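# Restock the wall glove dispenser from the cart

## Task

A wall-mounted glove dispenser has three slots: small on the left, medium in the middle, large on the right. Take the two glove boxes off the cart and put each one into its matching slot. The cart and the pedal bin may be moved out of the way. At the end the gripper must have released the boxes and the robot must have backed away. The robot must not tip over or finish leaning.

## Robot and tools

Robot: a Hello Robot Stretch 3, a single-arm robot. It has a two-wheel base (0.33 m long, 0.34 m wide) that can drive straight or spin in place but cannot slide sideways. A lift rides up and down a mast, and a telescoping arm sticks out to the robot's right side. To move the gripper forward or back you drive the base. Spins pivot about a point midway between the drive wheels, 0.05 m behind the front edge. With the arm in and the wrist folded, a spin sweeps a 0.28 m radius; an unfolded level gripper reaches farther out.

Frames: the base frame has its origin on the floor between the drive wheels, x forward, y left, z up. hand_pose is reported in this frame, at the point where the closed fingertips meet. The odometry frame is the base frame as it was at scene start. Heading is positive to the left.

Tool execute_actions takes "actions", a list run in order. Each action may hold "robot" (a command, a list of up to 8 commands run one after another, or {"stop": true}), "steps" (1 to 450 control steps at 30 per second, default 1) and "until" (an early-exit condition, only valid together with steps). An action with only steps just waits. An empty list returns the current state and pictures. A bad value rejects the whole call and nothing runs.

A command can contain:
- "base": exactly one of translate_m (metres, an offset from where the base is when the command starts, forward positive, magnitude at most 1) or rotate_rad (radians, an offset, counter-clockwise/left positive, magnitude at most 3.2).
- "joints": absolute targets by name; unnamed joints keep their old targets. lift_m 0 to 1.1 (arm height on the mast); arm_m 0 to 0.52 (extension); wrist_yaw_rad -1.345 to 4.42 (0 along the arm, positive swings toward the front, 3.0 folds over the base); wrist_pitch_rad -1.57 to 0.451 (0 level, negative tips fingertips down); wrist_roll_rad -2.911 to 2.911 (0 fingers side by side); gripper_m -0.089 to 0.179 (bigger is wider; the real fingertip gap is about 0.007 m less when nearly shut and 0.025 m less when wide, zero below 0.007); head_pan_rad -3.953 to 1.73 (0 ahead, positive left, -1.57 looks along the arm); head_tilt_rad -1.53 to 0.419 (negative down).
- "contact_limits": {"arm_m": effort %} from 1 to 100, how hard the arm may push before it halts; it lasts until arm_m's next command.
- In a queue, {"pause_s": s} waits up to 15 s.
Base and joint motions in one command start together. A new command takes over immediately and throws away the rest of an older queue. Queued commands advance only when the previous one ended done (off_target also passes for base and gripper).

"until" syntax: {"robot": {field: [op, value]}} with ops =, !=, <, <=, >, >=; status fields accept a word or ["!=","moving"]. {"robot": {"status": "ended"}} fires when nothing is moving and no queue runs; {"any": {"status": "ended"}} fires when any single motion ends. Don't wait on exact equality with a reading.

zoom_image: camera (head_camera, nav_camera or wrist_camera) and region [x0, y0, x1, y1] in pixels, at most 504 x 504, origin top-left. head_camera is 896x504, nav_camera 672x504, wrist_camera 644x364. Head pan/tilt aim the first two; wrist_camera rides on the gripper.

finished_scene: pass the scene number; it grades the scene after a hold. Make sure all motion has ended first.

Result lines: base_status shows progress (moved of goal). joint_goals, joint_status per joint: moving, done, off_target, contact_stop, time_out, stopped, not_commanded, torque_fault. measured_speeds per second. refusals, queue (idle/running/done/dropped/stopped), queue_left. on_its_own appears when the robot changed a goal by itself, a joint is slack or off, a motor is loaded at rest, or base_tilt has drifted 3 degrees or more. refused:/dropped: lines name the failed goal (counting from 0). lidar_m: 12 distances in 30-degree sectors counter-clockwise from straight ahead (4th left, 7th behind, 10th right), at 0.17 m height. wrist_depth_mm and head_depth_mm: 7x7 median depth grids. motor_effort in percent, bracket = peak. base_tilt in degrees, forward and right positive.

Speed: fast driving (0.30 m/s, 1.9 rad/s) only when lift_m < 0.30, arm_m < 0.03 and wrist_yaw_rad > 2.54; otherwise 0.10 m/s and 0.63 rad/s.

Gripping: command gripper_m smaller than the box width; release by opening at least 0.02 beyond where the pads touched. Readings and done don't prove a hold; check cameras. Overtight squeezes get eased by a stall guard and objects may slip.

Cautions: fold or unfold the wrist only with lift_m 0.32 to 0.95, wrist_pitch_rad -0.4, roll near 0; once folded, lift may go to 0.25. With wrist_yaw_rad below -0.4 keep pitch at -0.5 or lower. Pushing into something rigid with the gripper above about 0.45 m can tip the robot; never push twice after a contact_stop. Do not drive while holding or pressing on something fixed, and avoid snagging furniture, especially reversing. If tilted, reverse the last move in small steps, free the gripper, and lower the lift to about 0.2. A slack joint after contact_stop holds nothing until recommanded. Wrist servos overheated by hard pushing switch off for 10 s. Avoid drops, slams and hard hits; loose objects may get nudged occasionally. The robot keeps moving while you think.

Each tool is called after ">>>" by a JSON object that holds its "method" and its "body", one argument or row to a line.

## Session

>>> {"method": "execute_actions", "body": {
  "actions": []
}}

Scene clock: 0.00 s.
robot.base_odometry: x=+0.000 y=+0.000 heading=+0.000 (m, m, rad; robot's odometry frame)
robot.turned_by_wheels: +0.000 (rad since the last result)
robot.turned_by_imu: +0.000 (rad since the last result)
robot.base_tilt: forward=-0.6 right=+0.2 (deg)
robot.lidar_m: 2.28 2.20 2.28 1.85 1.18 1.21 1.65 2.09 2.17 2.05 1.57 1.61
robot.head_depth_mm: 2015 2352 2374 2347 2306 2352 2228 / 1998 2640 2616 2611 2666 2638 2206 / 2021 2651 2732 2686 2747 2760 2236 / 2038 2515 2582 2544 2578 2569 2211 / 2024 2337 2384 2400 2395 2431 2238 / 2030 2203 2231 2262 2255 2259 2190 / 2047 2106 2088 2141 2129 2145 2110
robot.base_status: not_commanded
robot.joint_positions: lift_m=+0.469 arm_m=+0.002 wrist_yaw_rad=+2.797 wrist_pitch_rad=-0.558 wrist_roll_rad=+0.020 gripper_m=+0.037 head_pan_rad=+0.006 head_tilt_rad=-0.021
robot.joint_goals: lift_m=+0.469 arm_m=+0.002 wrist_yaw_rad=+2.797 wrist_pitch_rad=-0.558 wrist_roll_rad=+0.020 gripper_m=+0.037 head_pan_rad=+0.006 head_tilt_rad=-0.021
robot.joint_status: lift_m=not_commanded arm_m=not_commanded wrist_yaw_rad=not_commanded wrist_pitch_rad=not_commanded wrist_roll_rad=not_commanded gripper_m=not_commanded head_pan_rad=not_commanded head_tilt_rad=not_commanded
robot.measured_speeds: translate_m=+0.000 rotate_rad=+0.000 lift_m=+0.000 arm_m=+0.000 wrist_yaw_rad=+0.000 wrist_pitch_rad=+0.000 wrist_roll_rad=+0.000 head_pan_rad=+0.000 head_tilt_rad=+0.000
robot: refusals=0 queue=idle queue_left=0
robot.motor_effort: left_wheel=+0 right_wheel=+1 lift_m=+28 arm_m=+1 wrist_yaw_rad=+0 wrist_pitch_rad=+4 wrist_roll_rad=+0 gripper_m=+0 head_pan_rad=-1 head_tilt_rad=+2 (%)
robot.hand_pose: x=+0.0478 y=+0.0456 z=+0.4515 quat_wxyz=(+0.310, +0.709, +0.073, +0.629) (m; robot's base frame)
robot.wrist_depth_mm: - - - - - - - / - - - - - - - / - - - - - - - / 895 910 921 912 909 904 914 / 769 - 768 771 772 774 768 / 668 641 - 663 672 665 656 / 587 587 - 589 574 589 582
pictures: head_camera (sideways: a quarter turn clockwise sets it upright), nav_camera (sideways: a quarter turn counterclockwise sets it upright), wrist_camera
Images, in order (width x height): head_camera 896x504, nav_camera 672x504, wrist_camera 644x364.

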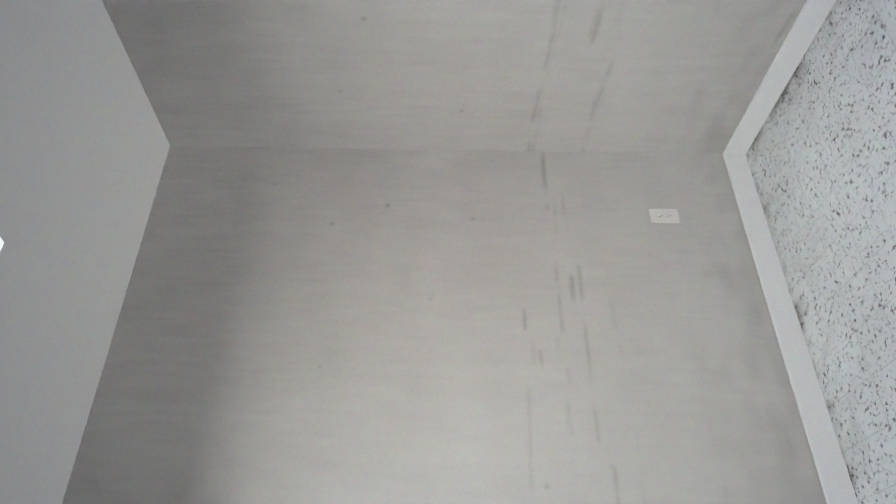

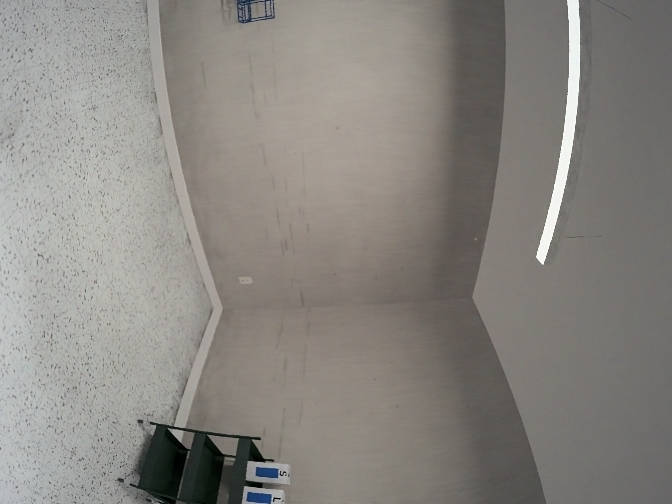

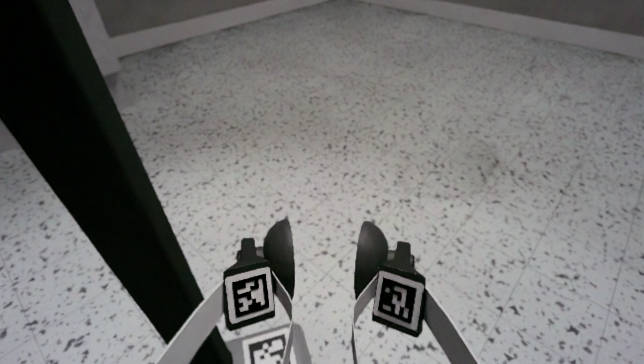

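>>> {"method": "execute_actions", "body": {
  "actions": [
    {"robot":{"joints":{"head_pan_rad":-0.75,"head_tilt_rad":-0.4}},"steps":100,"until":{"robot":{"status":"ended"}}}
  ]
}}

>>> {"method": "execute_actions", "body": {
  "actions": [
    {"robot":{"joints":{"head_pan_rad":0.85,"head_tilt_rad":-0.3}},"steps":100,"until":{"robot":{"status":"ended"}}}
  ]
}}

Scene clock: 2.47 s.
robot.base_odometry: x=+0.000 y=+0.000 heading=+0.000 (m, m, rad; robot's odometry frame)
robot.turned_by_wheels: +0.000 (rad since the last result)
robot.turned_by_imu: +0.000 (rad since the last result)
robot.base_tilt: forward=-0.7 right=+0.3 (deg)
robot.lidar_m: 2.29 2.20 2.28 1.86 1.18 1.21 1.65 2.09 2.17 2.04 1.57 1.60
robot.head_depth_mm: 1608 1697 1807 1950 2084 1780 1449 / 1649 1751 1858 1985 2139 1779 1456 / 1689 1792 1906 2072 2143 1763 1434 / 1722 1846 1898 1951 2030 1760 1424 / 1756 1872 1974 1932 2037 1744 1425 / 1781 1927 2068 2238 2090 1740 1415 / 1843 1983 2109 2291 2228 1742 1412
robot.base_status: not_commanded
robot.joint_positions: lift_m=+0.469 arm_m=+0.002 wrist_yaw_rad=+2.797 wrist_pitch_rad=-0.558 wrist_roll_rad=+0.020 gripper_m=+0.037 head_pan_rad=-0.743 head_tilt_rad=-0.395
robot.joint_goals: lift_m=+0.469 arm_m=+0.002 wrist_yaw_rad=+2.797 wrist_pitch_rad=-0.558 wrist_roll_rad=+0.020 gripper_m=+0.037 head_pan_rad=-0.750 head_tilt_rad=-0.400
robot.joint_status: lift_m=not_commanded arm_m=not_commanded wrist_yaw_rad=not_commanded wrist_pitch_rad=not_commanded wrist_roll_rad=not_commanded gripper_m=not_commanded head_pan_rad=done head_tilt_rad=done
robot.measured_speeds: translate_m=+0.000 rotate_rad=+0.000 lift_m=+0.000 arm_m=+0.000 wrist_yaw_rad=+0.000 wrist_pitch_rad=+0.000 wrist_roll_rad=+0.000 head_pan_rad=+0.000 head_tilt_rad=+0.000
robot: refusals=0 queue=done queue_left=0
robot.motor_effort: left_wheel=+0(0) right_wheel=+0(0) lift_m=+28(28) arm_m=+0(1) wrist_yaw_rad=+0(0) wrist_pitch_rad=+5(5) wrist_roll_rad=+0(0) gripper_m=+0(0) head_pan_rad=-4(49) head_tilt_rad=-2(20) (%)
robot.hand_pose: x=+0.0478 y=+0.0456 z=+0.4515 quat_wxyz=(+0.310, +0.709, +0.073, +0.629) (m; robot's base frame)
robot.wrist_depth_mm: - - - - - - - / - - - - - - - / - - - - - - - / 881 906 913 922 917 910 912 / 773 - 765 753 780 763 770 / 666 647 - 667 676 664 659 / 583 581 - 590 580 589 585
pictures: head_camera (sideways: a quarter turn clockwise sets it upright), nav_camera (sideways: a quarter turn counterclockwise sets it upright), wrist_camera
camera_calibration (this result's frames):
head_camera: T_world_to_cam=[[-0.31348, 0.248256, -0.916569, 1.21125], [0.694638, 0.718068, -0.0430856, 0.0516169], [0.647462, -0.650191, -0.397548, 0.476331], [0, 0, 0, 1]] pos_world=[0.0354404, -0.0280576, 1.30178]
nav_camera: T_world_to_cam=[[0.25622, -0.291418, 0.921644, -1.16063], [-0.708662, -0.705071, -0.0259292, 0.0882229], [0.657381, -0.64649, -0.38717, 0.459998], [0, 0, 0, 1]] pos_world=[0.0575035, 0.0213579, 1.25008]
wrist_camera: T_world_to_cam=[[0.947743, -0.318932, -0.00805984, -0.0283978], [-0.215901, -0.622567, -0.752195, 0.413713], [0.234881, 0.714628, -0.658891, 0.420576], [0, 0, 0, 1]] pos_world=[0.0174496, -0.0520483, 0.588078]
Images, in order (width x height): head_camera 896x504, nav_camera 672x504, wrist_camera 644x364.

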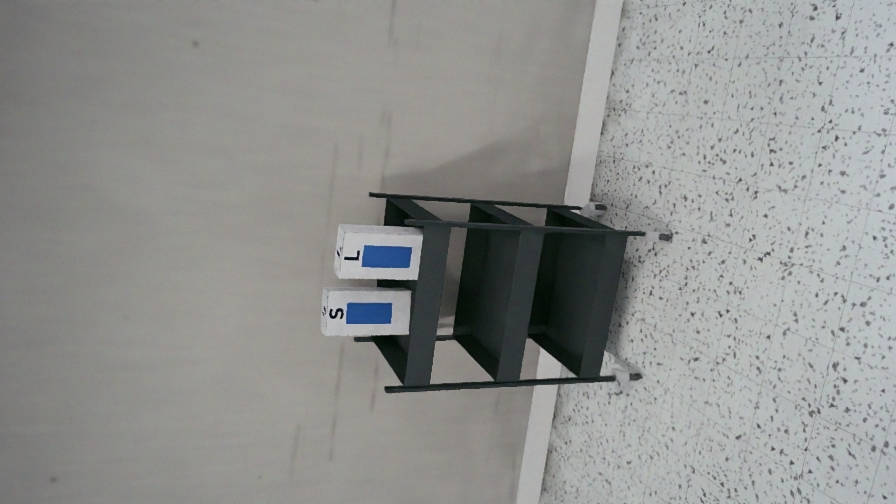

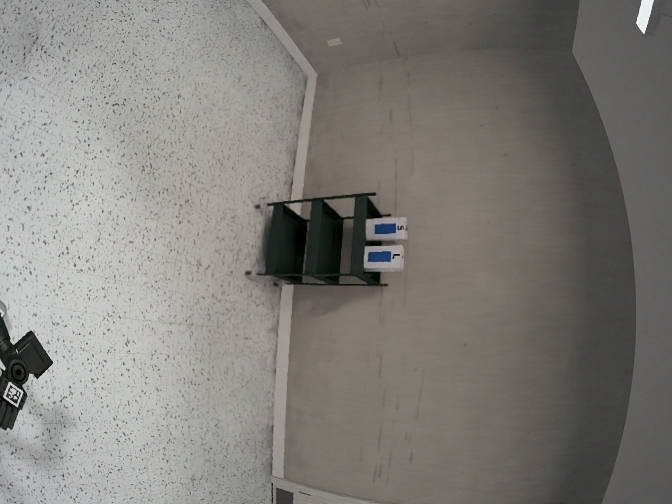

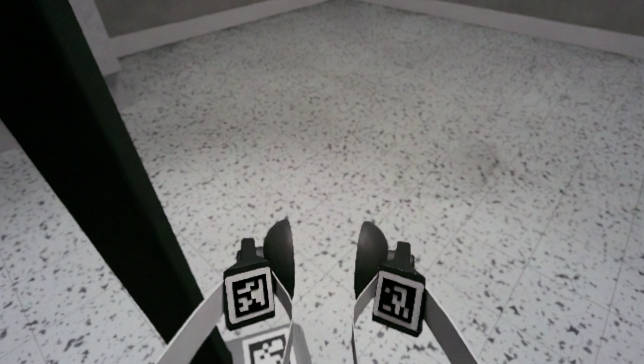

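Scene clock: 3.77 s.
robot.base_odometry: x=+0.000 y=+0.000 heading=+0.000 (m, m, rad; robot's odometry frame)
robot.turned_by_wheels: +0.000 (rad since the last result)
robot.turned_by_imu: +0.000 (rad since the last result)
robot.base_tilt: forward=-0.6 right=+0.3 (deg)
robot.lidar_m: 2.28 2.20 2.28 1.86 1.18 1.21 1.65 2.09 2.17 2.04 1.57 1.60
robot.head_depth_mm: 1821 1932 2016 2130 2253 1961 1557 / 1858 1955 2082 2172 2293 1950 1561 / 1911 2022 2123 2221 2371 1968 1555 / 1958 2074 2185 2292 2387 1943 1534 / 2011 2106 2254 2350 2475 1933 1542 / 2073 2185 2308 2499 2525 1931 1522 / 2120 2262 2370 2554 2586 1925 1529
robot.base_status: not_commanded
robot.joint_positions: lift_m=+0.469 arm_m=+0.002 wrist_yaw_rad=+2.797 wrist_pitch_rad=-0.558 wrist_roll_rad=+0.020 gripper_m=+0.037 head_pan_rad=+0.843 head_tilt_rad=-0.310
robot.joint_goals: lift_m=+0.469 arm_m=+0.002 wrist_yaw_rad=+2.797 wrist_pitch_rad=-0.558 wrist_roll_rad=+0.020 gripper_m=+0.037 head_pan_rad=+0.850 head_tilt_rad=-0.300
robot.joint_status: lift_m=not_commanded arm_m=not_commanded wrist_yaw_rad=not_commanded wrist_pitch_rad=not_commanded wrist_roll_rad=not_commanded gripper_m=not_commanded head_pan_rad=done head_tilt_rad=done
robot.measured_speeds: translate_m=+0.000 rotate_rad=+0.000 lift_m=+0.000 arm_m=+0.000 wrist_yaw_rad=+0.000 wrist_pitch_rad=+0.000 wrist_roll_rad=+0.000 head_pan_rad=+0.000 head_tilt_rad=+0.000
robot: refusals=0 queue=done queue_left=0
robot.motor_effort: left_wheel=+0(0) right_wheel=+0(1) lift_m=+27(28) arm_m=+0(0) wrist_yaw_rad=+0(0) wrist_pitch_rad=+4(5) wrist_roll_rad=+0(0) gripper_m=+0(0) head_pan_rad=+5(55) head_tilt_rad=+4(13) (%)
robot.hand_pose: x=+0.0478 y=+0.0456 z=+0.4515 quat_wxyz=(+0.310, +0.709, +0.073, +0.629) (m; robot's base frame)
robot.wrist_depth_mm: - - - - - - - / - - - - - - - / - - - - - - - / 888 919 903 905 902 927 902 / 761 - 763 763 779 753 759 / 664 653 - 666 670 665 668 / 589 588 - 579 567 585 581
pictures: head_camera (sideways: a quarter turn clockwise sets it upright), nav_camera (sideways: a quarter turn counterclockwise sets it upright), wrist_camera
camera_calibration (this result's frames):
head_camera: T_world_to_cam=[[-0.191037, -0.258119, -0.947037, 1.25027], [-0.725853, 0.686643, -0.040728, 0.0572173], [0.660789, 0.679629, -0.318531, 0.373417], [0, 0, 0, 1]] pos_world=[0.0336288, 0.0296451, 1.30532]
nav_camera: T_world_to_cam=[[0.234783, 0.201214, 0.950994, -1.19882], [0.716997, -0.696445, -0.0296574, 0.0843832], [0.656347, 0.688823, -0.307783, 0.35669], [0, 0, 0, 1]] pos_world=[-0.0131532, 0.0542911, 1.25235]
wrist_camera: T_world_to_cam=[[0.947743, -0.318932, -0.00806023, -0.0283976], [-0.215902, -0.622566, -0.752195, 0.413713], [0.234881, 0.714628, -0.658891, 0.420576], [0, 0, 0, 1]] pos_world=[0.0174496, -0.0520483, 0.588078]
Images, in order (width x height): head_camera 896x504, nav_camera 672x504, wrist_camera 644x364.

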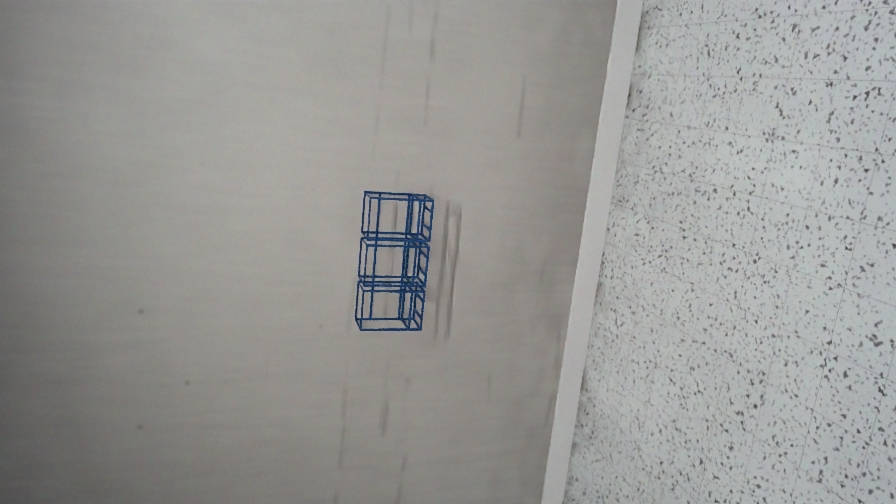

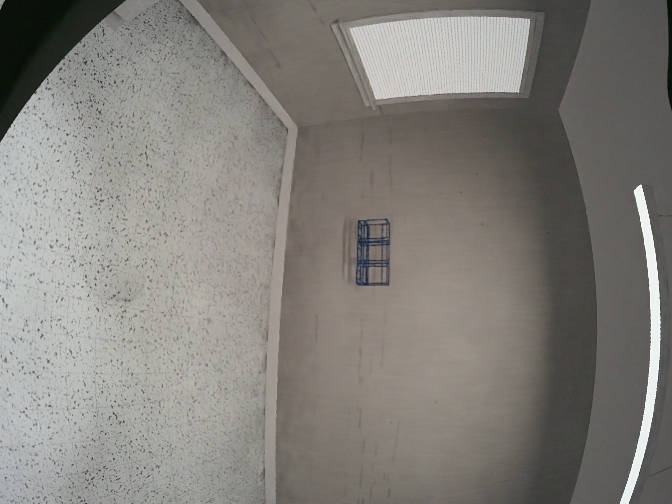

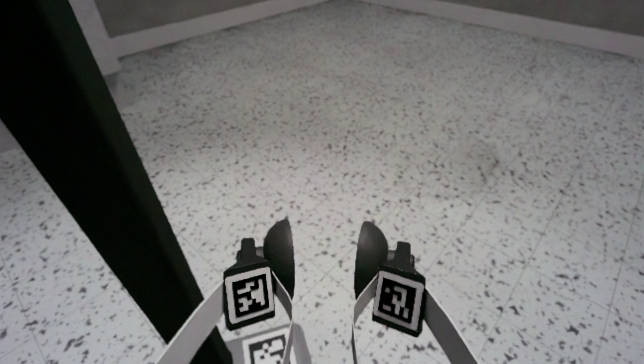

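>>> {"method": "zoom_image", "body": {
  "camera": "head_camera",
  "region": [320,170,500,350]
}}

Region (320, 170, 500, 350) of head_camera's 896x504 image, scaled by 2.800, with more detail than that image has.

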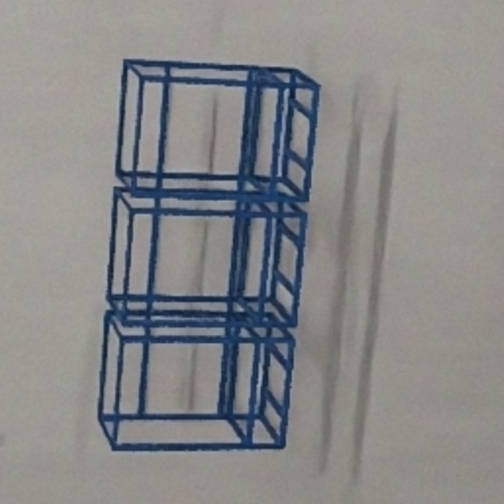

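>>> {"method": "execute_actions", "body": {
  "actions": [
    {"robot":[{"joints":{"wrist_yaw_rad":3.0,"wrist_pitch_rad":-0.4,"wrist_roll_rad":0,"lift_m":0.28,"head_pan_rad":-1.57,"head_tilt_rad":-0.6},"base":{"rotate_rad":-0.608}},{"base":{"translate_m":1.0}},{"base":{"translate_m":0.083}},{"base":{"rotate_rad":1.132}},{"joints":{"lift_m":0.75,"gripper_m":0.179}},{"joints":{"wrist_yaw_rad":0}},{"joints":{"wrist_pitch_rad":0}}],"steps":450,"until":{"robot":{"status":"ended"}}},
    {"steps":450,"until":{"robot":{"status":"ended"}}}
  ]
}}

Scene clock: 29.50 s.
robot.base_odometry: x=+0.889 y=-0.619 heading=+0.524 (m, m, rad; robot's odometry frame)
robot.turned_by_wheels: +0.524 (rad since the last result)
robot.turned_by_imu: +0.531 (rad since the last result)
robot.base_tilt: forward=-0.6 right=+0.3 (deg)
robot.lidar_m: 1.75 1.80 2.45 2.15 2.21 2.66 2.56 1.43 1.04 0.58 0.61 1.40
robot.head_depth_mm: 840 926 1032 1161 1331 1461 1260 / 839 922 1022 1158 1322 1446 1269 / 837 915 1017 1108 883 1026 1238 / 835 916 1020 787 851 1026 - / 829 908 1007 1040 853 1020 1172 / 821 906 974 890 872 990 1176 / 818 899 990 998 871 993 1141
robot.base_status: done (rotate_rad +1.1320 of +1.1320)
robot.joint_positions: lift_m=+0.749 arm_m=+0.002 wrist_yaw_rad=+0.004 wrist_pitch_rad=-0.021 wrist_roll_rad=+0.005 gripper_m=+0.179 head_pan_rad=-1.563 head_tilt_rad=-0.593
robot.joint_goals: lift_m=+0.750 arm_m=+0.002 wrist_yaw_rad=+0.000 wrist_pitch_rad=+0.000 wrist_roll_rad=+0.000 gripper_m=+0.179 head_pan_rad=-1.570 head_tilt_rad=-0.600
robot.joint_status: lift_m=done arm_m=not_commanded wrist_yaw_rad=done wrist_pitch_rad=done wrist_roll_rad=done gripper_m=done head_pan_rad=done head_tilt_rad=done
robot.measured_speeds: translate_m=+0.000 rotate_rad=+0.000 lift_m=+0.000 arm_m=+0.000 wrist_yaw_rad=+0.000 wrist_pitch_rad=+0.000 wrist_roll_rad=+0.000 head_pan_rad=+0.000 head_tilt_rad=+0.000
robot: refusals=0 queue=done queue_left=0
robot.motor_effort: left_wheel=+0(6) right_wheel=+0(5) lift_m=+39(40) arm_m=+0(0) wrist_yaw_rad=-3(5) wrist_pitch_rad=+7(7) wrist_roll_rad=-2(4) gripper_m=-1(84) head_pan_rad=-4(54) head_tilt_rad=-3(19) (%)
robot.hand_pose: x=-0.0205 y=-0.4026 z=+0.8586 quat_wxyz=(+0.706, +0.009, -0.708, -0.007) (m; robot's base frame)
robot.wrist_depth_mm: 738 731 723 715 706 695 693 / 762 745 736 732 721 716 701 / 769 772 760 745 742 742 727 / 803 792 570 459 775 762 759 / 829 800 593 472 782 777 780 / 868 525 538 481 474 801 789 / - 536 394 380 376 841 -
pictures: head_camera (sideways: a quarter turn clockwise sets it upright), nav_camera (sideways: a quarter turn counterclockwise sets it upright), wrist_camera
camera_calibration (this result's frames):
head_camera: T_world_to_cam=[[-0.0334947, 0.571294, -0.820061, 1.08367], [0.998833, -0.00943272, -0.0473677, 0.0553245], [-0.0347963, -0.820691, -0.570312, 0.705286], [0, 0, 0, 1]] pos_world=[0.00557862, -0.0397509, 1.29353]
nav_camera: T_world_to_cam=[[-0.0371128, -0.560098, 0.827595, -1.03618], [-0.99899, 0.0417711, -0.0165292, 0.0777506], [-0.0253116, -0.827372, -0.561083, 0.690455], [0, 0, 0, 1]] pos_world=[0.0566932, -0.0123449, 1.24622]
wrist_camera: T_world_to_cam=[[-0.999514, -0.0252117, 0.0183521, -0.0477317], [-0.022617, 0.180931, -0.983236, 0.951989], [0.0214685, -0.983173, -0.181413, -0.0727147], [0, 0, 0, 1]] pos_world=[-0.0246162, -0.244939, 0.923714]
Images, in order (width x height): head_camera 896x504, nav_camera 672x504, wrist_camera 644x364.

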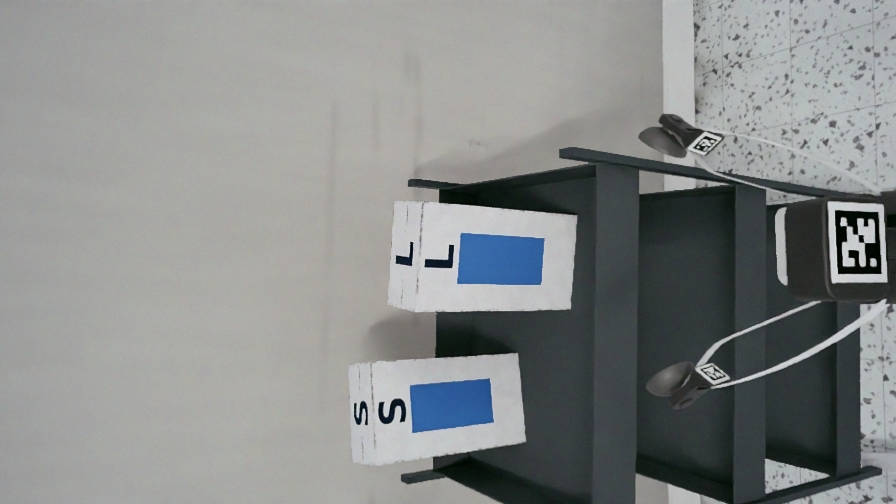

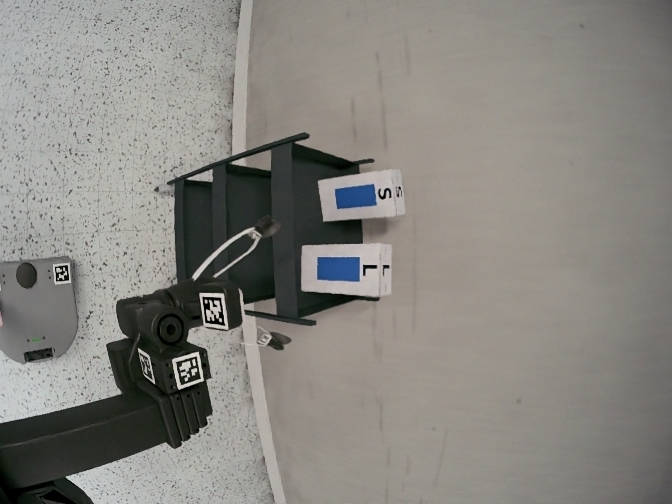

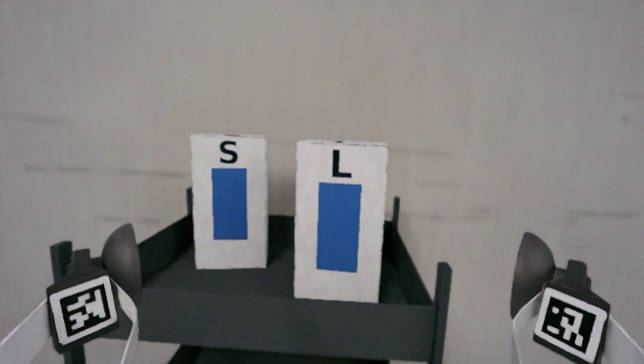

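>>> {"method": "execute_actions", "body": {
  "actions": [
    {"robot":{"joints":{"arm_m":0.24,"wrist_yaw_rad":-0.03,"head_tilt_rad":-0.65}},"steps":200,"until":{"robot":{"status":"ended"}}}
  ]
}}

Scene clock: 33.13 s.
robot.base_odometry: x=+0.889 y=-0.619 heading=+0.524 (m, m, rad; robot's odometry frame)
robot.turned_by_wheels: +0.000 (rad since the last result)
robot.turned_by_imu: +0.000 (rad since the last result)
robot.base_tilt: forward=-0.7 right=+0.3 (deg)
robot.lidar_m: 1.75 1.80 2.45 2.15 2.22 2.65 2.56 1.43 1.03 0.58 0.61 1.39
robot.head_depth_mm: 845 936 1055 1205 1396 1476 - / 842 931 1049 1193 1336 - 1221 / 838 928 1040 1121 - 1335 1207 / 832 924 1006 785 - 1015 1165 / 833 916 1018 943 883 1037 1163 / 825 920 865 929 882 1033 1162 / 824 915 990 961 877 1001 1152
robot.base_status: done (rotate_rad +1.1320 of +1.1320)
robot.joint_positions: lift_m=+0.749 arm_m=+0.240 wrist_yaw_rad=-0.028 wrist_pitch_rad=-0.020 wrist_roll_rad=+0.005 gripper_m=+0.179 head_pan_rad=-1.563 head_tilt_rad=-0.642
robot.joint_goals: lift_m=+0.750 arm_m=+0.240 wrist_yaw_rad=-0.030 wrist_pitch_rad=+0.000 wrist_roll_rad=+0.000 gripper_m=+0.179 head_pan_rad=-1.570 head_tilt_rad=-0.650
robot.joint_status: lift_m=done arm_m=done wrist_yaw_rad=done wrist_pitch_rad=done wrist_roll_rad=done gripper_m=done head_pan_rad=done head_tilt_rad=done
robot.measured_speeds: translate_m=+0.000 rotate_rad=+0.000 lift_m=+0.000 arm_m=+0.000 wrist_yaw_rad=+0.000 wrist_pitch_rad=+0.000 wrist_roll_rad=+0.000 head_pan_rad=+0.000 head_tilt_rad=+0.000
robot: refusals=0 queue=done queue_left=0
robot.motor_effort: left_wheel=+0(0) right_wheel=+0(0) lift_m=+40(41) arm_m=+5(4) wrist_yaw_rad=-2(5) wrist_pitch_rad=+7(7) wrist_roll_rad=-2(2) gripper_m=+0(1) head_pan_rad=-5(4) head_tilt_rad=-3(10) (%)
robot.hand_pose: x=-0.0286 y=-0.6402 z=+0.8590 quat_wxyz=(+0.706, -0.003, -0.708, -0.017) (m; robot's base frame)
robot.wrist_depth_mm: 488 485 483 483 486 487 486 / 503 500 503 501 495 494 503 / 516 511 510 515 508 509 511 / 530 322 327 212 209 527 525 / 548 332 338 217 216 540 538 / 566 342 346 224 222 557 560 / - 351 357 232 228 572 -
pictures: head_camera (sideways: a quarter turn clockwise sets it upright), nav_camera (sideways: a quarter turn counterclockwise sets it upright), wrist_camera
camera_calibration (this result's frames):
head_camera: T_world_to_cam=[[-0.0337954, 0.610787, -0.791073, 1.04588], [0.998815, -0.00709098, -0.0481452, 0.0563338], [-0.035016, -0.791763, -0.609824, 0.756691], [0, 0, 0, 1]] pos_world=[0.00557515, -0.0392921, 1.29153]
nav_camera: T_world_to_cam=[[-0.0368092, -0.599974, 0.799172, -0.999123], [-0.998996, 0.0425212, -0.0140904, 0.0745747], [-0.0255278, -0.798888, -0.600937, 0.742305], [0, 0, 0, 1]] pos_world=[0.0566723, -0.00960051, 1.2456]
wrist_camera: T_world_to_cam=[[-0.999812, 0.00620543, 0.01838, -0.0416728], [-0.0169606, 0.180286, -0.983468, 0.995074], [-0.0094165, -0.983595, -0.180147, -0.308352], [0, 0, 0, 1]] pos_world=[-0.0276915, -0.482433, 0.923841]
Images, in order (width x height): head_camera 896x504, nav_camera 672x504, wrist_camera 644x364.

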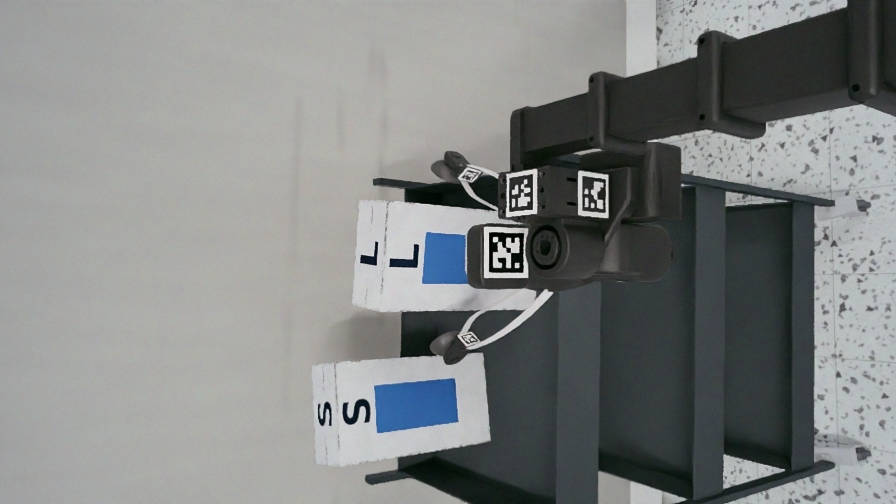

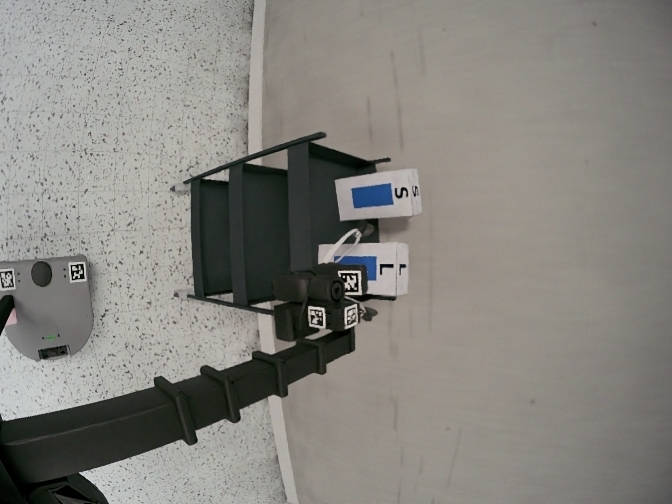

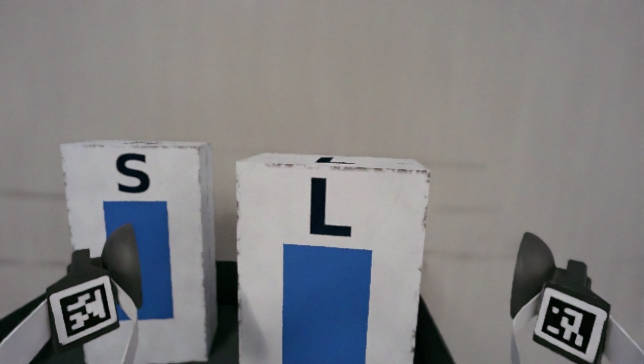

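>>> {"method": "execute_actions", "body": {
  "actions": [
    {"robot":[{"joints":{"arm_m":0.335,"lift_m":0.76},"base":{"translate_m":-0.005}},{"joints":{"gripper_m":0.09}}],"steps":200,"until":{"robot":{"status":"ended"}}}
  ]
}}

Scene clock: 37.07 s.
robot.base_odometry: x=+0.885 y=-0.621 heading=+0.524 (m, m, rad; robot's odometry frame)
robot.turned_by_wheels: +0.000 (rad since the last result)
robot.turned_by_imu: +0.000 (rad since the last result)
robot.base_tilt: forward=-0.6 right=+0.3 (deg)
robot.lidar_m: 1.75 1.81 2.46 2.14 2.21 2.65 2.55 1.43 1.04 0.58 0.61 1.39
robot.head_depth_mm: 844 937 1060 1204 1404 1467 - / 842 932 1048 1177 - - 1229 / 840 930 1041 1119 1098 1336 1200 / 834 925 1007 - 870 1030 1171 / 832 921 1017 971 884 1030 1162 / 827 917 862 927 877 1028 1159 / 826 913 984 957 881 1005 1143
robot.base_status: done (translate_m -0.0050 of -0.0050)
robot.joint_positions: lift_m=+0.759 arm_m=+0.335 wrist_yaw_rad=-0.028 wrist_pitch_rad=-0.020 wrist_roll_rad=+0.005 gripper_m=+0.091 head_pan_rad=-1.563 head_tilt_rad=-0.642
robot.joint_goals: lift_m=+0.760 arm_m=+0.335 wrist_yaw_rad=-0.030 wrist_pitch_rad=+0.000 wrist_roll_rad=+0.000 gripper_m=+0.090 head_pan_rad=-1.570 head_tilt_rad=-0.650
robot.joint_status: lift_m=done arm_m=done wrist_yaw_rad=done wrist_pitch_rad=done wrist_roll_rad=done gripper_m=done head_pan_rad=done head_tilt_rad=done
robot.measured_speeds: translate_m=+0.000 rotate_rad=+0.000 lift_m=+0.000 arm_m=+0.000 wrist_yaw_rad=+0.000 wrist_pitch_rad=+0.000 wrist_roll_rad=+0.000 head_pan_rad=+0.000 head_tilt_rad=+0.000
robot: refusals=0 queue=done queue_left=0
robot.motor_effort: left_wheel=+0(4) right_wheel=+0(4) lift_m=+40(41) arm_m=+5(5) wrist_yaw_rad=-2(2) wrist_pitch_rad=+7(7) wrist_roll_rad=-2(2) gripper_m=-15(89) head_pan_rad=-3(3) head_tilt_rad=-3(3) (%)
robot.hand_pose: x=-0.0286 y=-0.7352 z=+0.8690 quat_wxyz=(+0.706, -0.003, -0.708, -0.017) (m; robot's base frame)
robot.wrist_depth_mm: 399 395 397 398 393 394 394 / 411 410 410 406 405 403 406 / 422 418 420 418 418 415 416 / 225 251 428 427 428 433 431 / 230 235 125 121 118 437 442 / 237 240 128 123 119 118 452 / 244 253 132 127 122 121 468
pictures: head_camera (sideways: a quarter turn clockwise sets it upright), nav_camera (sideways: a quarter turn counterclockwise sets it upright), wrist_camera
camera_calibration (this result's frames):
head_camera: T_world_to_cam=[[-0.0337956, 0.61079, -0.791071, 1.04588], [0.998815, -0.00709043, -0.0481453, 0.0563339], [-0.0350157, -0.791761, -0.609827, 0.756695], [0, 0, 0, 1]] pos_world=[0.00557517, -0.039292, 1.29153]
nav_camera: T_world_to_cam=[[-0.036809, -0.599977, 0.79917, -0.99912], [-0.998996, 0.0425209, -0.0140902, 0.0745744], [-0.0255276, -0.798886, -0.60094, 0.742309], [0, 0, 0, 1]] pos_world=[0.0566723, -0.00960028, 1.2456]
wrist_camera: T_world_to_cam=[[-0.99981, 0.00642647, 0.0183797, -0.0411608], [-0.0169219, 0.18014, -0.983495, 1.02199], [-0.00963132, -0.98362, -0.179997, -0.400141], [0, 0, 0, 1]] pos_world=[-0.0277129, -0.577423, 0.933852]
Images, in order (width x height): head_camera 896x504, nav_camera 672x504, wrist_camera 644x364.

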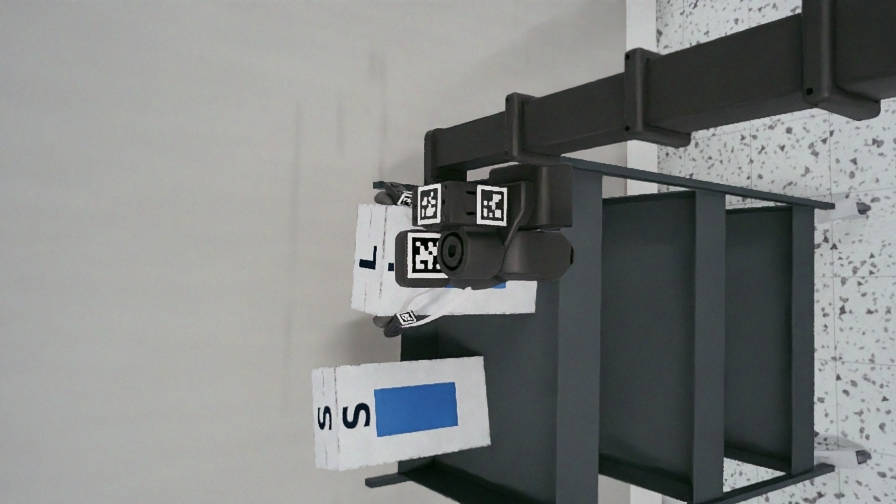

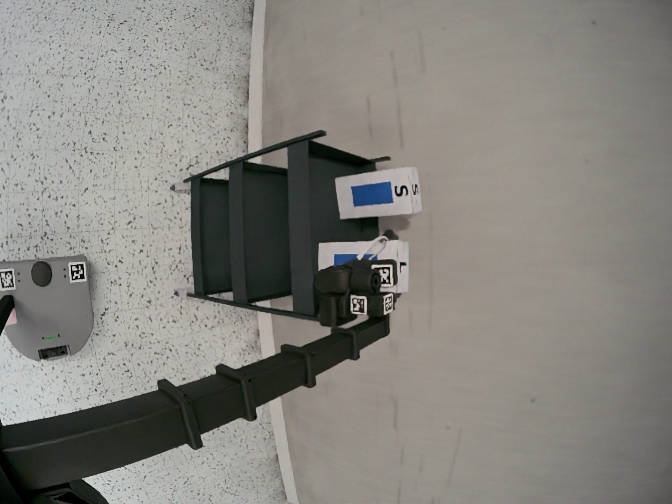

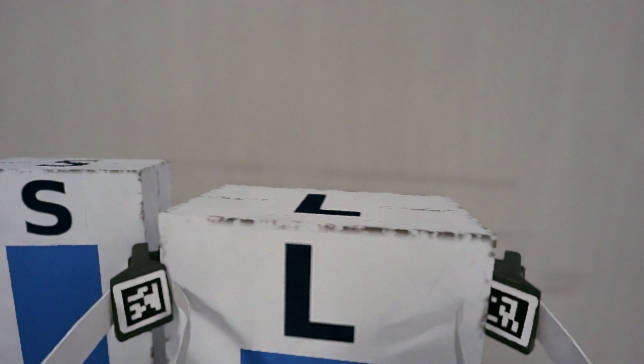

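>>> {"method": "execute_actions", "body": {
  "actions": [
    {"robot":[{"joints":{"gripper_m":0.05}},{"joints":{"lift_m":0.87}}],"steps":200,"until":{"robot":{"status":"ended"}}}
  ]
}}

Scene clock: 40.43 s.
robot.base_odometry: x=+0.885 y=-0.621 heading=+0.524 (m, m, rad; robot's odometry frame)
robot.turned_by_wheels: +0.000 (rad since the last result)
robot.turned_by_imu: +0.000 (rad since the last result)
robot.base_tilt: forward=-0.7 right=+0.3 (deg)
robot.lidar_m: 1.75 1.81 2.47 2.15 2.22 2.65 2.55 1.43 1.04 0.58 0.61 1.40
robot.head_depth_mm: 842 934 1054 1169 - - 1214 / 845 933 1015 - 1418 1439 1233 / 841 927 999 980 919 1330 1210 / 832 925 863 817 894 1037 1173 / 833 920 989 972 885 1036 1166 / 831 918 864 925 881 1032 1149 / 823 916 989 958 873 1004 1140
robot.base_status: done (translate_m -0.0050 of -0.0050)
robot.joint_positions: lift_m=+0.869 arm_m=+0.335 wrist_yaw_rad=-0.028 wrist_pitch_rad=-0.065 wrist_roll_rad=+0.005 gripper_m=+0.058 head_pan_rad=-1.563 head_tilt_rad=-0.642
robot.joint_goals: lift_m=+0.870 arm_m=+0.335 wrist_yaw_rad=-0.030 wrist_pitch_rad=+0.000 wrist_roll_rad=+0.000 gripper_m=+0.056 head_pan_rad=-1.570 head_tilt_rad=-0.650
robot.joint_status: lift_m=done arm_m=done wrist_yaw_rad=done wrist_pitch_rad=done wrist_roll_rad=done gripper_m=done head_pan_rad=done head_tilt_rad=done
robot.measured_speeds: translate_m=+0.000 rotate_rad=+0.000 lift_m=+0.000 arm_m=+0.000 wrist_yaw_rad=+0.000 wrist_pitch_rad=+0.000 wrist_roll_rad=+0.000 head_pan_rad=+0.000 head_tilt_rad=+0.000
robot: refusals=0 queue=done queue_left=0
robot.on_its_own: gripper_m is held at +0.056, not at your +0.050, by its stall guard, which is still easing
robot.motor_effort: left_wheel=+0(0) right_wheel=+1(1) lift_m=+44(38) arm_m=+4(5) wrist_yaw_rad=-2(1) wrist_pitch_rad=+23(24) wrist_roll_rad=-2(2) gripper_m=-25(100) head_pan_rad=-4(4) head_tilt_rad=-3(3) (%)
robot.hand_pose: x=-0.0286 y=-0.7337 z=+0.9674 quat_wxyz=(+0.705, +0.013, -0.708, -0.033) (m; robot's base frame)
robot.wrist_depth_mm: 390 390 391 388 389 389 388 / 404 404 405 404 403 402 401 / 419 418 417 414 415 413 415 / 434 439 428 425 427 433 429 / 455 445 126 122 118 447 443 / 253 256 128 123 119 118 471 / 249 260 131 127 122 121 487
pictures: head_camera (sideways: a quarter turn clockwise sets it upright), nav_camera (sideways: a quarter turn counterclockwise sets it upright), wrist_camera
camera_calibration (this result's frames):
head_camera: T_world_to_cam=[[-0.0337955, 0.610791, -0.791071, 1.04588], [0.998815, -0.00709054, -0.0481453, 0.0563339], [-0.0350158, -0.79176, -0.609827, 0.756695], [0, 0, 0, 1]] pos_world=[0.00557516, -0.039292, 1.29153]
nav_camera: T_world_to_cam=[[-0.036809, -0.599978, 0.79917, -0.99912], [-0.998996, 0.042521, -0.0140902, 0.0745744], [-0.0255277, -0.798886, -0.600941, 0.742309], [0, 0, 0, 1]] pos_world=[0.0566723, -0.00960027, 1.2456]
wrist_camera: T_world_to_cam=[[-0.999833, 0.00562733, 0.0173913, -0.0425669], [-0.0156873, 0.224209, -0.974415, 1.14203], [-0.00938265, -0.974525, -0.224084, -0.331585], [0, 0, 0, 1]] pos_world=[-0.0277556, -0.578952, 1.03925]
Images, in order (width x height): head_camera 896x504, nav_camera 672x504, wrist_camera 644x364.

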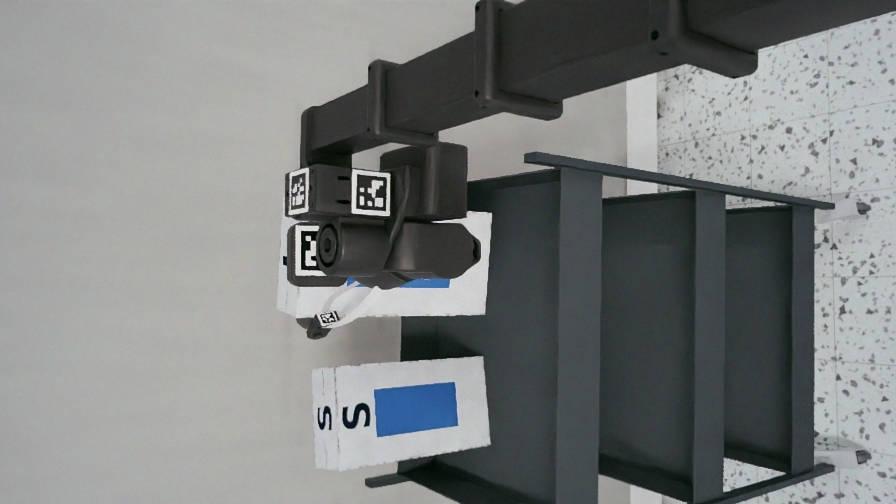

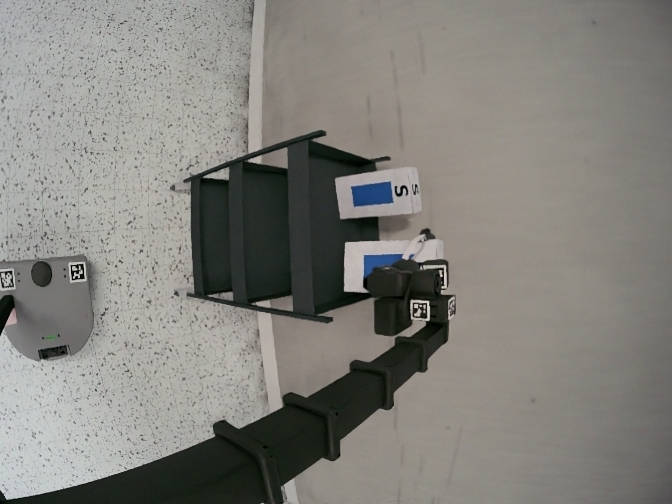

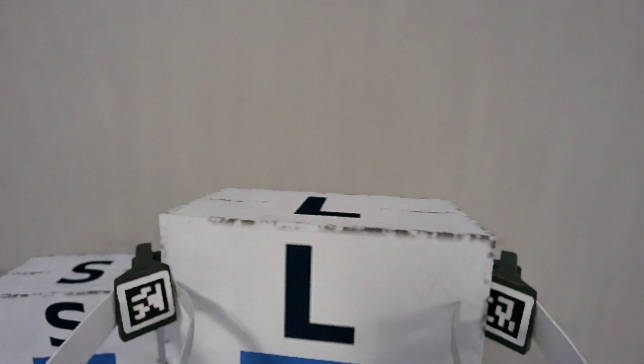

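>>> {"method": "execute_actions", "body": {
  "actions": [
    {"robot":[{"joints":{"gripper_m":0.075,"arm_m":0.0,"wrist_pitch_rad":0.045}},{"base":{"rotate_rad":0.996},"joints":{"wrist_yaw_rad":0.09,"head_tilt_rad":-0.5}},{"base":{"translate_m":1.0}},{"base":{"translate_m":0.74},"joints":{"lift_m":1.04}},{"base":{"rotate_rad":0.575}}],"steps":450,"until":{"robot":{"status":"ended"}}},
    {"steps":450,"until":{"robot":{"status":"ended"}}}
  ]
}}

Scene clock: 45.37 s.
robot.base_odometry: x=+0.885 y=-0.621 heading=+0.524 (m, m, rad; robot's odometry frame)
robot.turned_by_wheels: +0.000 (rad since the last result)
robot.turned_by_imu: +0.000 (rad since the last result)
robot.base_tilt: forward=-0.6 right=+0.3 (deg)
robot.lidar_m: 1.75 1.81 2.45 2.14 2.21 2.65 2.54 1.43 1.04 0.58 0.61 1.39
robot.head_depth_mm: 844 938 1054 1198 1399 1512 - / 840 938 1053 1187 1399 1508 - / 834 931 1047 1036 445 1462 - / 834 927 1041 1037 443 - - / 829 922 1034 1034 463 1006 1165 / 830 918 863 918 882 1030 1153 / 827 912 986 961 876 1005 1148
robot.base_status: done (translate_m -0.0050 of -0.0050)
robot.joint_positions: lift_m=+0.869 arm_m=+0.002 wrist_yaw_rad=-0.028 wrist_pitch_rad=-0.021 wrist_roll_rad=+0.005 gripper_m=+0.076 head_pan_rad=-1.563 head_tilt_rad=-0.642
robot.joint_goals: lift_m=+0.870 arm_m=+0.000 wrist_yaw_rad=-0.030 wrist_pitch_rad=+0.045 wrist_roll_rad=+0.000 gripper_m=+0.075 head_pan_rad=-1.570 head_tilt_rad=-0.650
robot.joint_status: lift_m=done arm_m=done wrist_yaw_rad=done wrist_pitch_rad=off_target wrist_roll_rad=done gripper_m=done head_pan_rad=done head_tilt_rad=done
robot.measured_speeds: translate_m=+0.000 rotate_rad=+0.000 lift_m=+0.000 arm_m=+0.000 wrist_yaw_rad=+0.000 wrist_pitch_rad=+0.000 wrist_roll_rad=+0.000 head_pan_rad=+0.000 head_tilt_rad=+0.000
robot: refusals=0 queue=dropped queue_left=0
robot.motor_effort: left_wheel=+0(0) right_wheel=+0(1) lift_m=+45(43) arm_m=-4(3) wrist_yaw_rad=-1(3) wrist_pitch_rad=+24(29) wrist_roll_rad=-2(2) gripper_m=-19(29) head_pan_rad=-4(4) head_tilt_rad=-3(3) (%)
robot.hand_pose: x=-0.0286 y=-0.4028 z=+0.9784 quat_wxyz=(+0.706, -0.002, -0.708, -0.018) (m; robot's base frame)
robot.wrist_depth_mm: 705 710 712 708 711 712 700 / 749 727 742 741 742 737 728 / 750 746 747 746 759 753 747 / 772 780 772 759 755 781 768 / 807 800 126 122 119 783 787 / 843 810 128 124 119 118 823 / 861 510 131 126 123 121 844
pictures: head_camera (sideways: a quarter turn clockwise sets it upright), nav_camera (sideways: a quarter turn counterclockwise sets it upright), wrist_camera
dropped: robot: command 0 of its queue: wrist_pitch_rad: off_target
camera_calibration (this result's frames):
head_camera: T_world_to_cam=[[-0.0337954, 0.610812, -0.791054, 1.04586], [0.998815, -0.00708969, -0.0481457, 0.0563344], [-0.0350163, -0.791744, -0.609849, 0.756723], [0, 0, 0, 1]] pos_world=[0.00557514, -0.0392917, 1.29153]
nav_camera: T_world_to_cam=[[-0.0368092, -0.6, 0.799153, -0.999099], [-0.998996, 0.0425218, -0.0140888, 0.0745726], [-0.0255282, -0.798869, -0.600963, 0.742338], [0, 0, 0, 1]] pos_world=[0.0566723, -0.00959874, 1.2456]
wrist_camera: T_world_to_cam=[[-0.999811, 0.00645765, 0.018345, -0.0452758], [-0.0168651, 0.181875, -0.983177, 1.07009], [-0.0096855, -0.9833, -0.181732, -0.0516782], [0, 0, 0, 1]] pos_world=[-0.0277207, -0.245145, 1.04352]
Images, in order (width x height): head_camera 896x504, nav_camera 672x504, wrist_camera 644x364.

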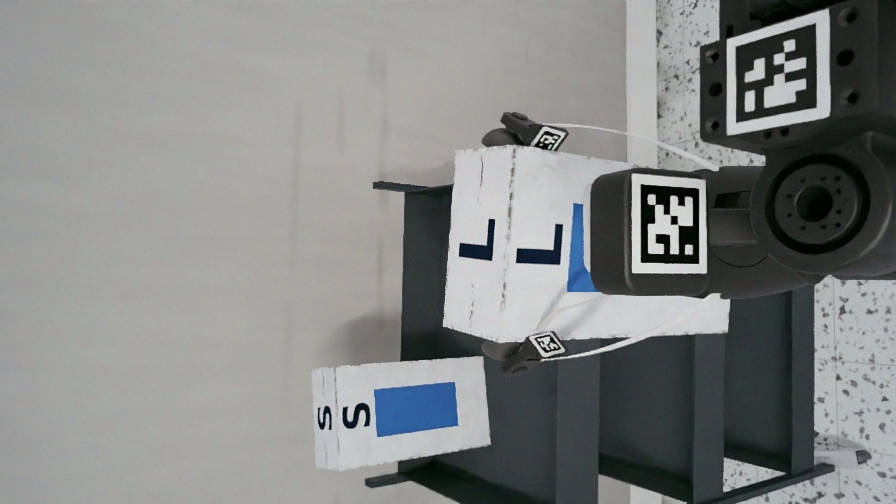

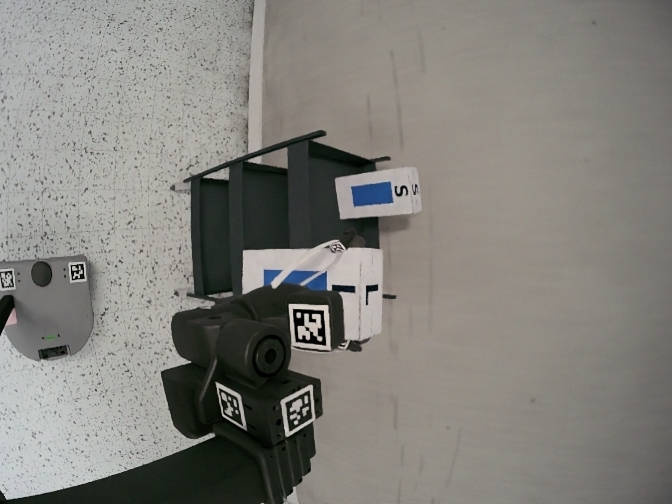

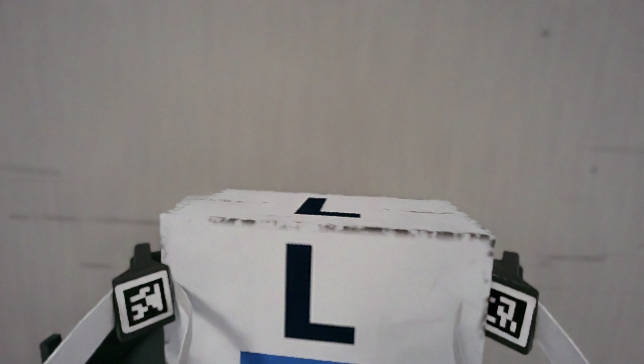

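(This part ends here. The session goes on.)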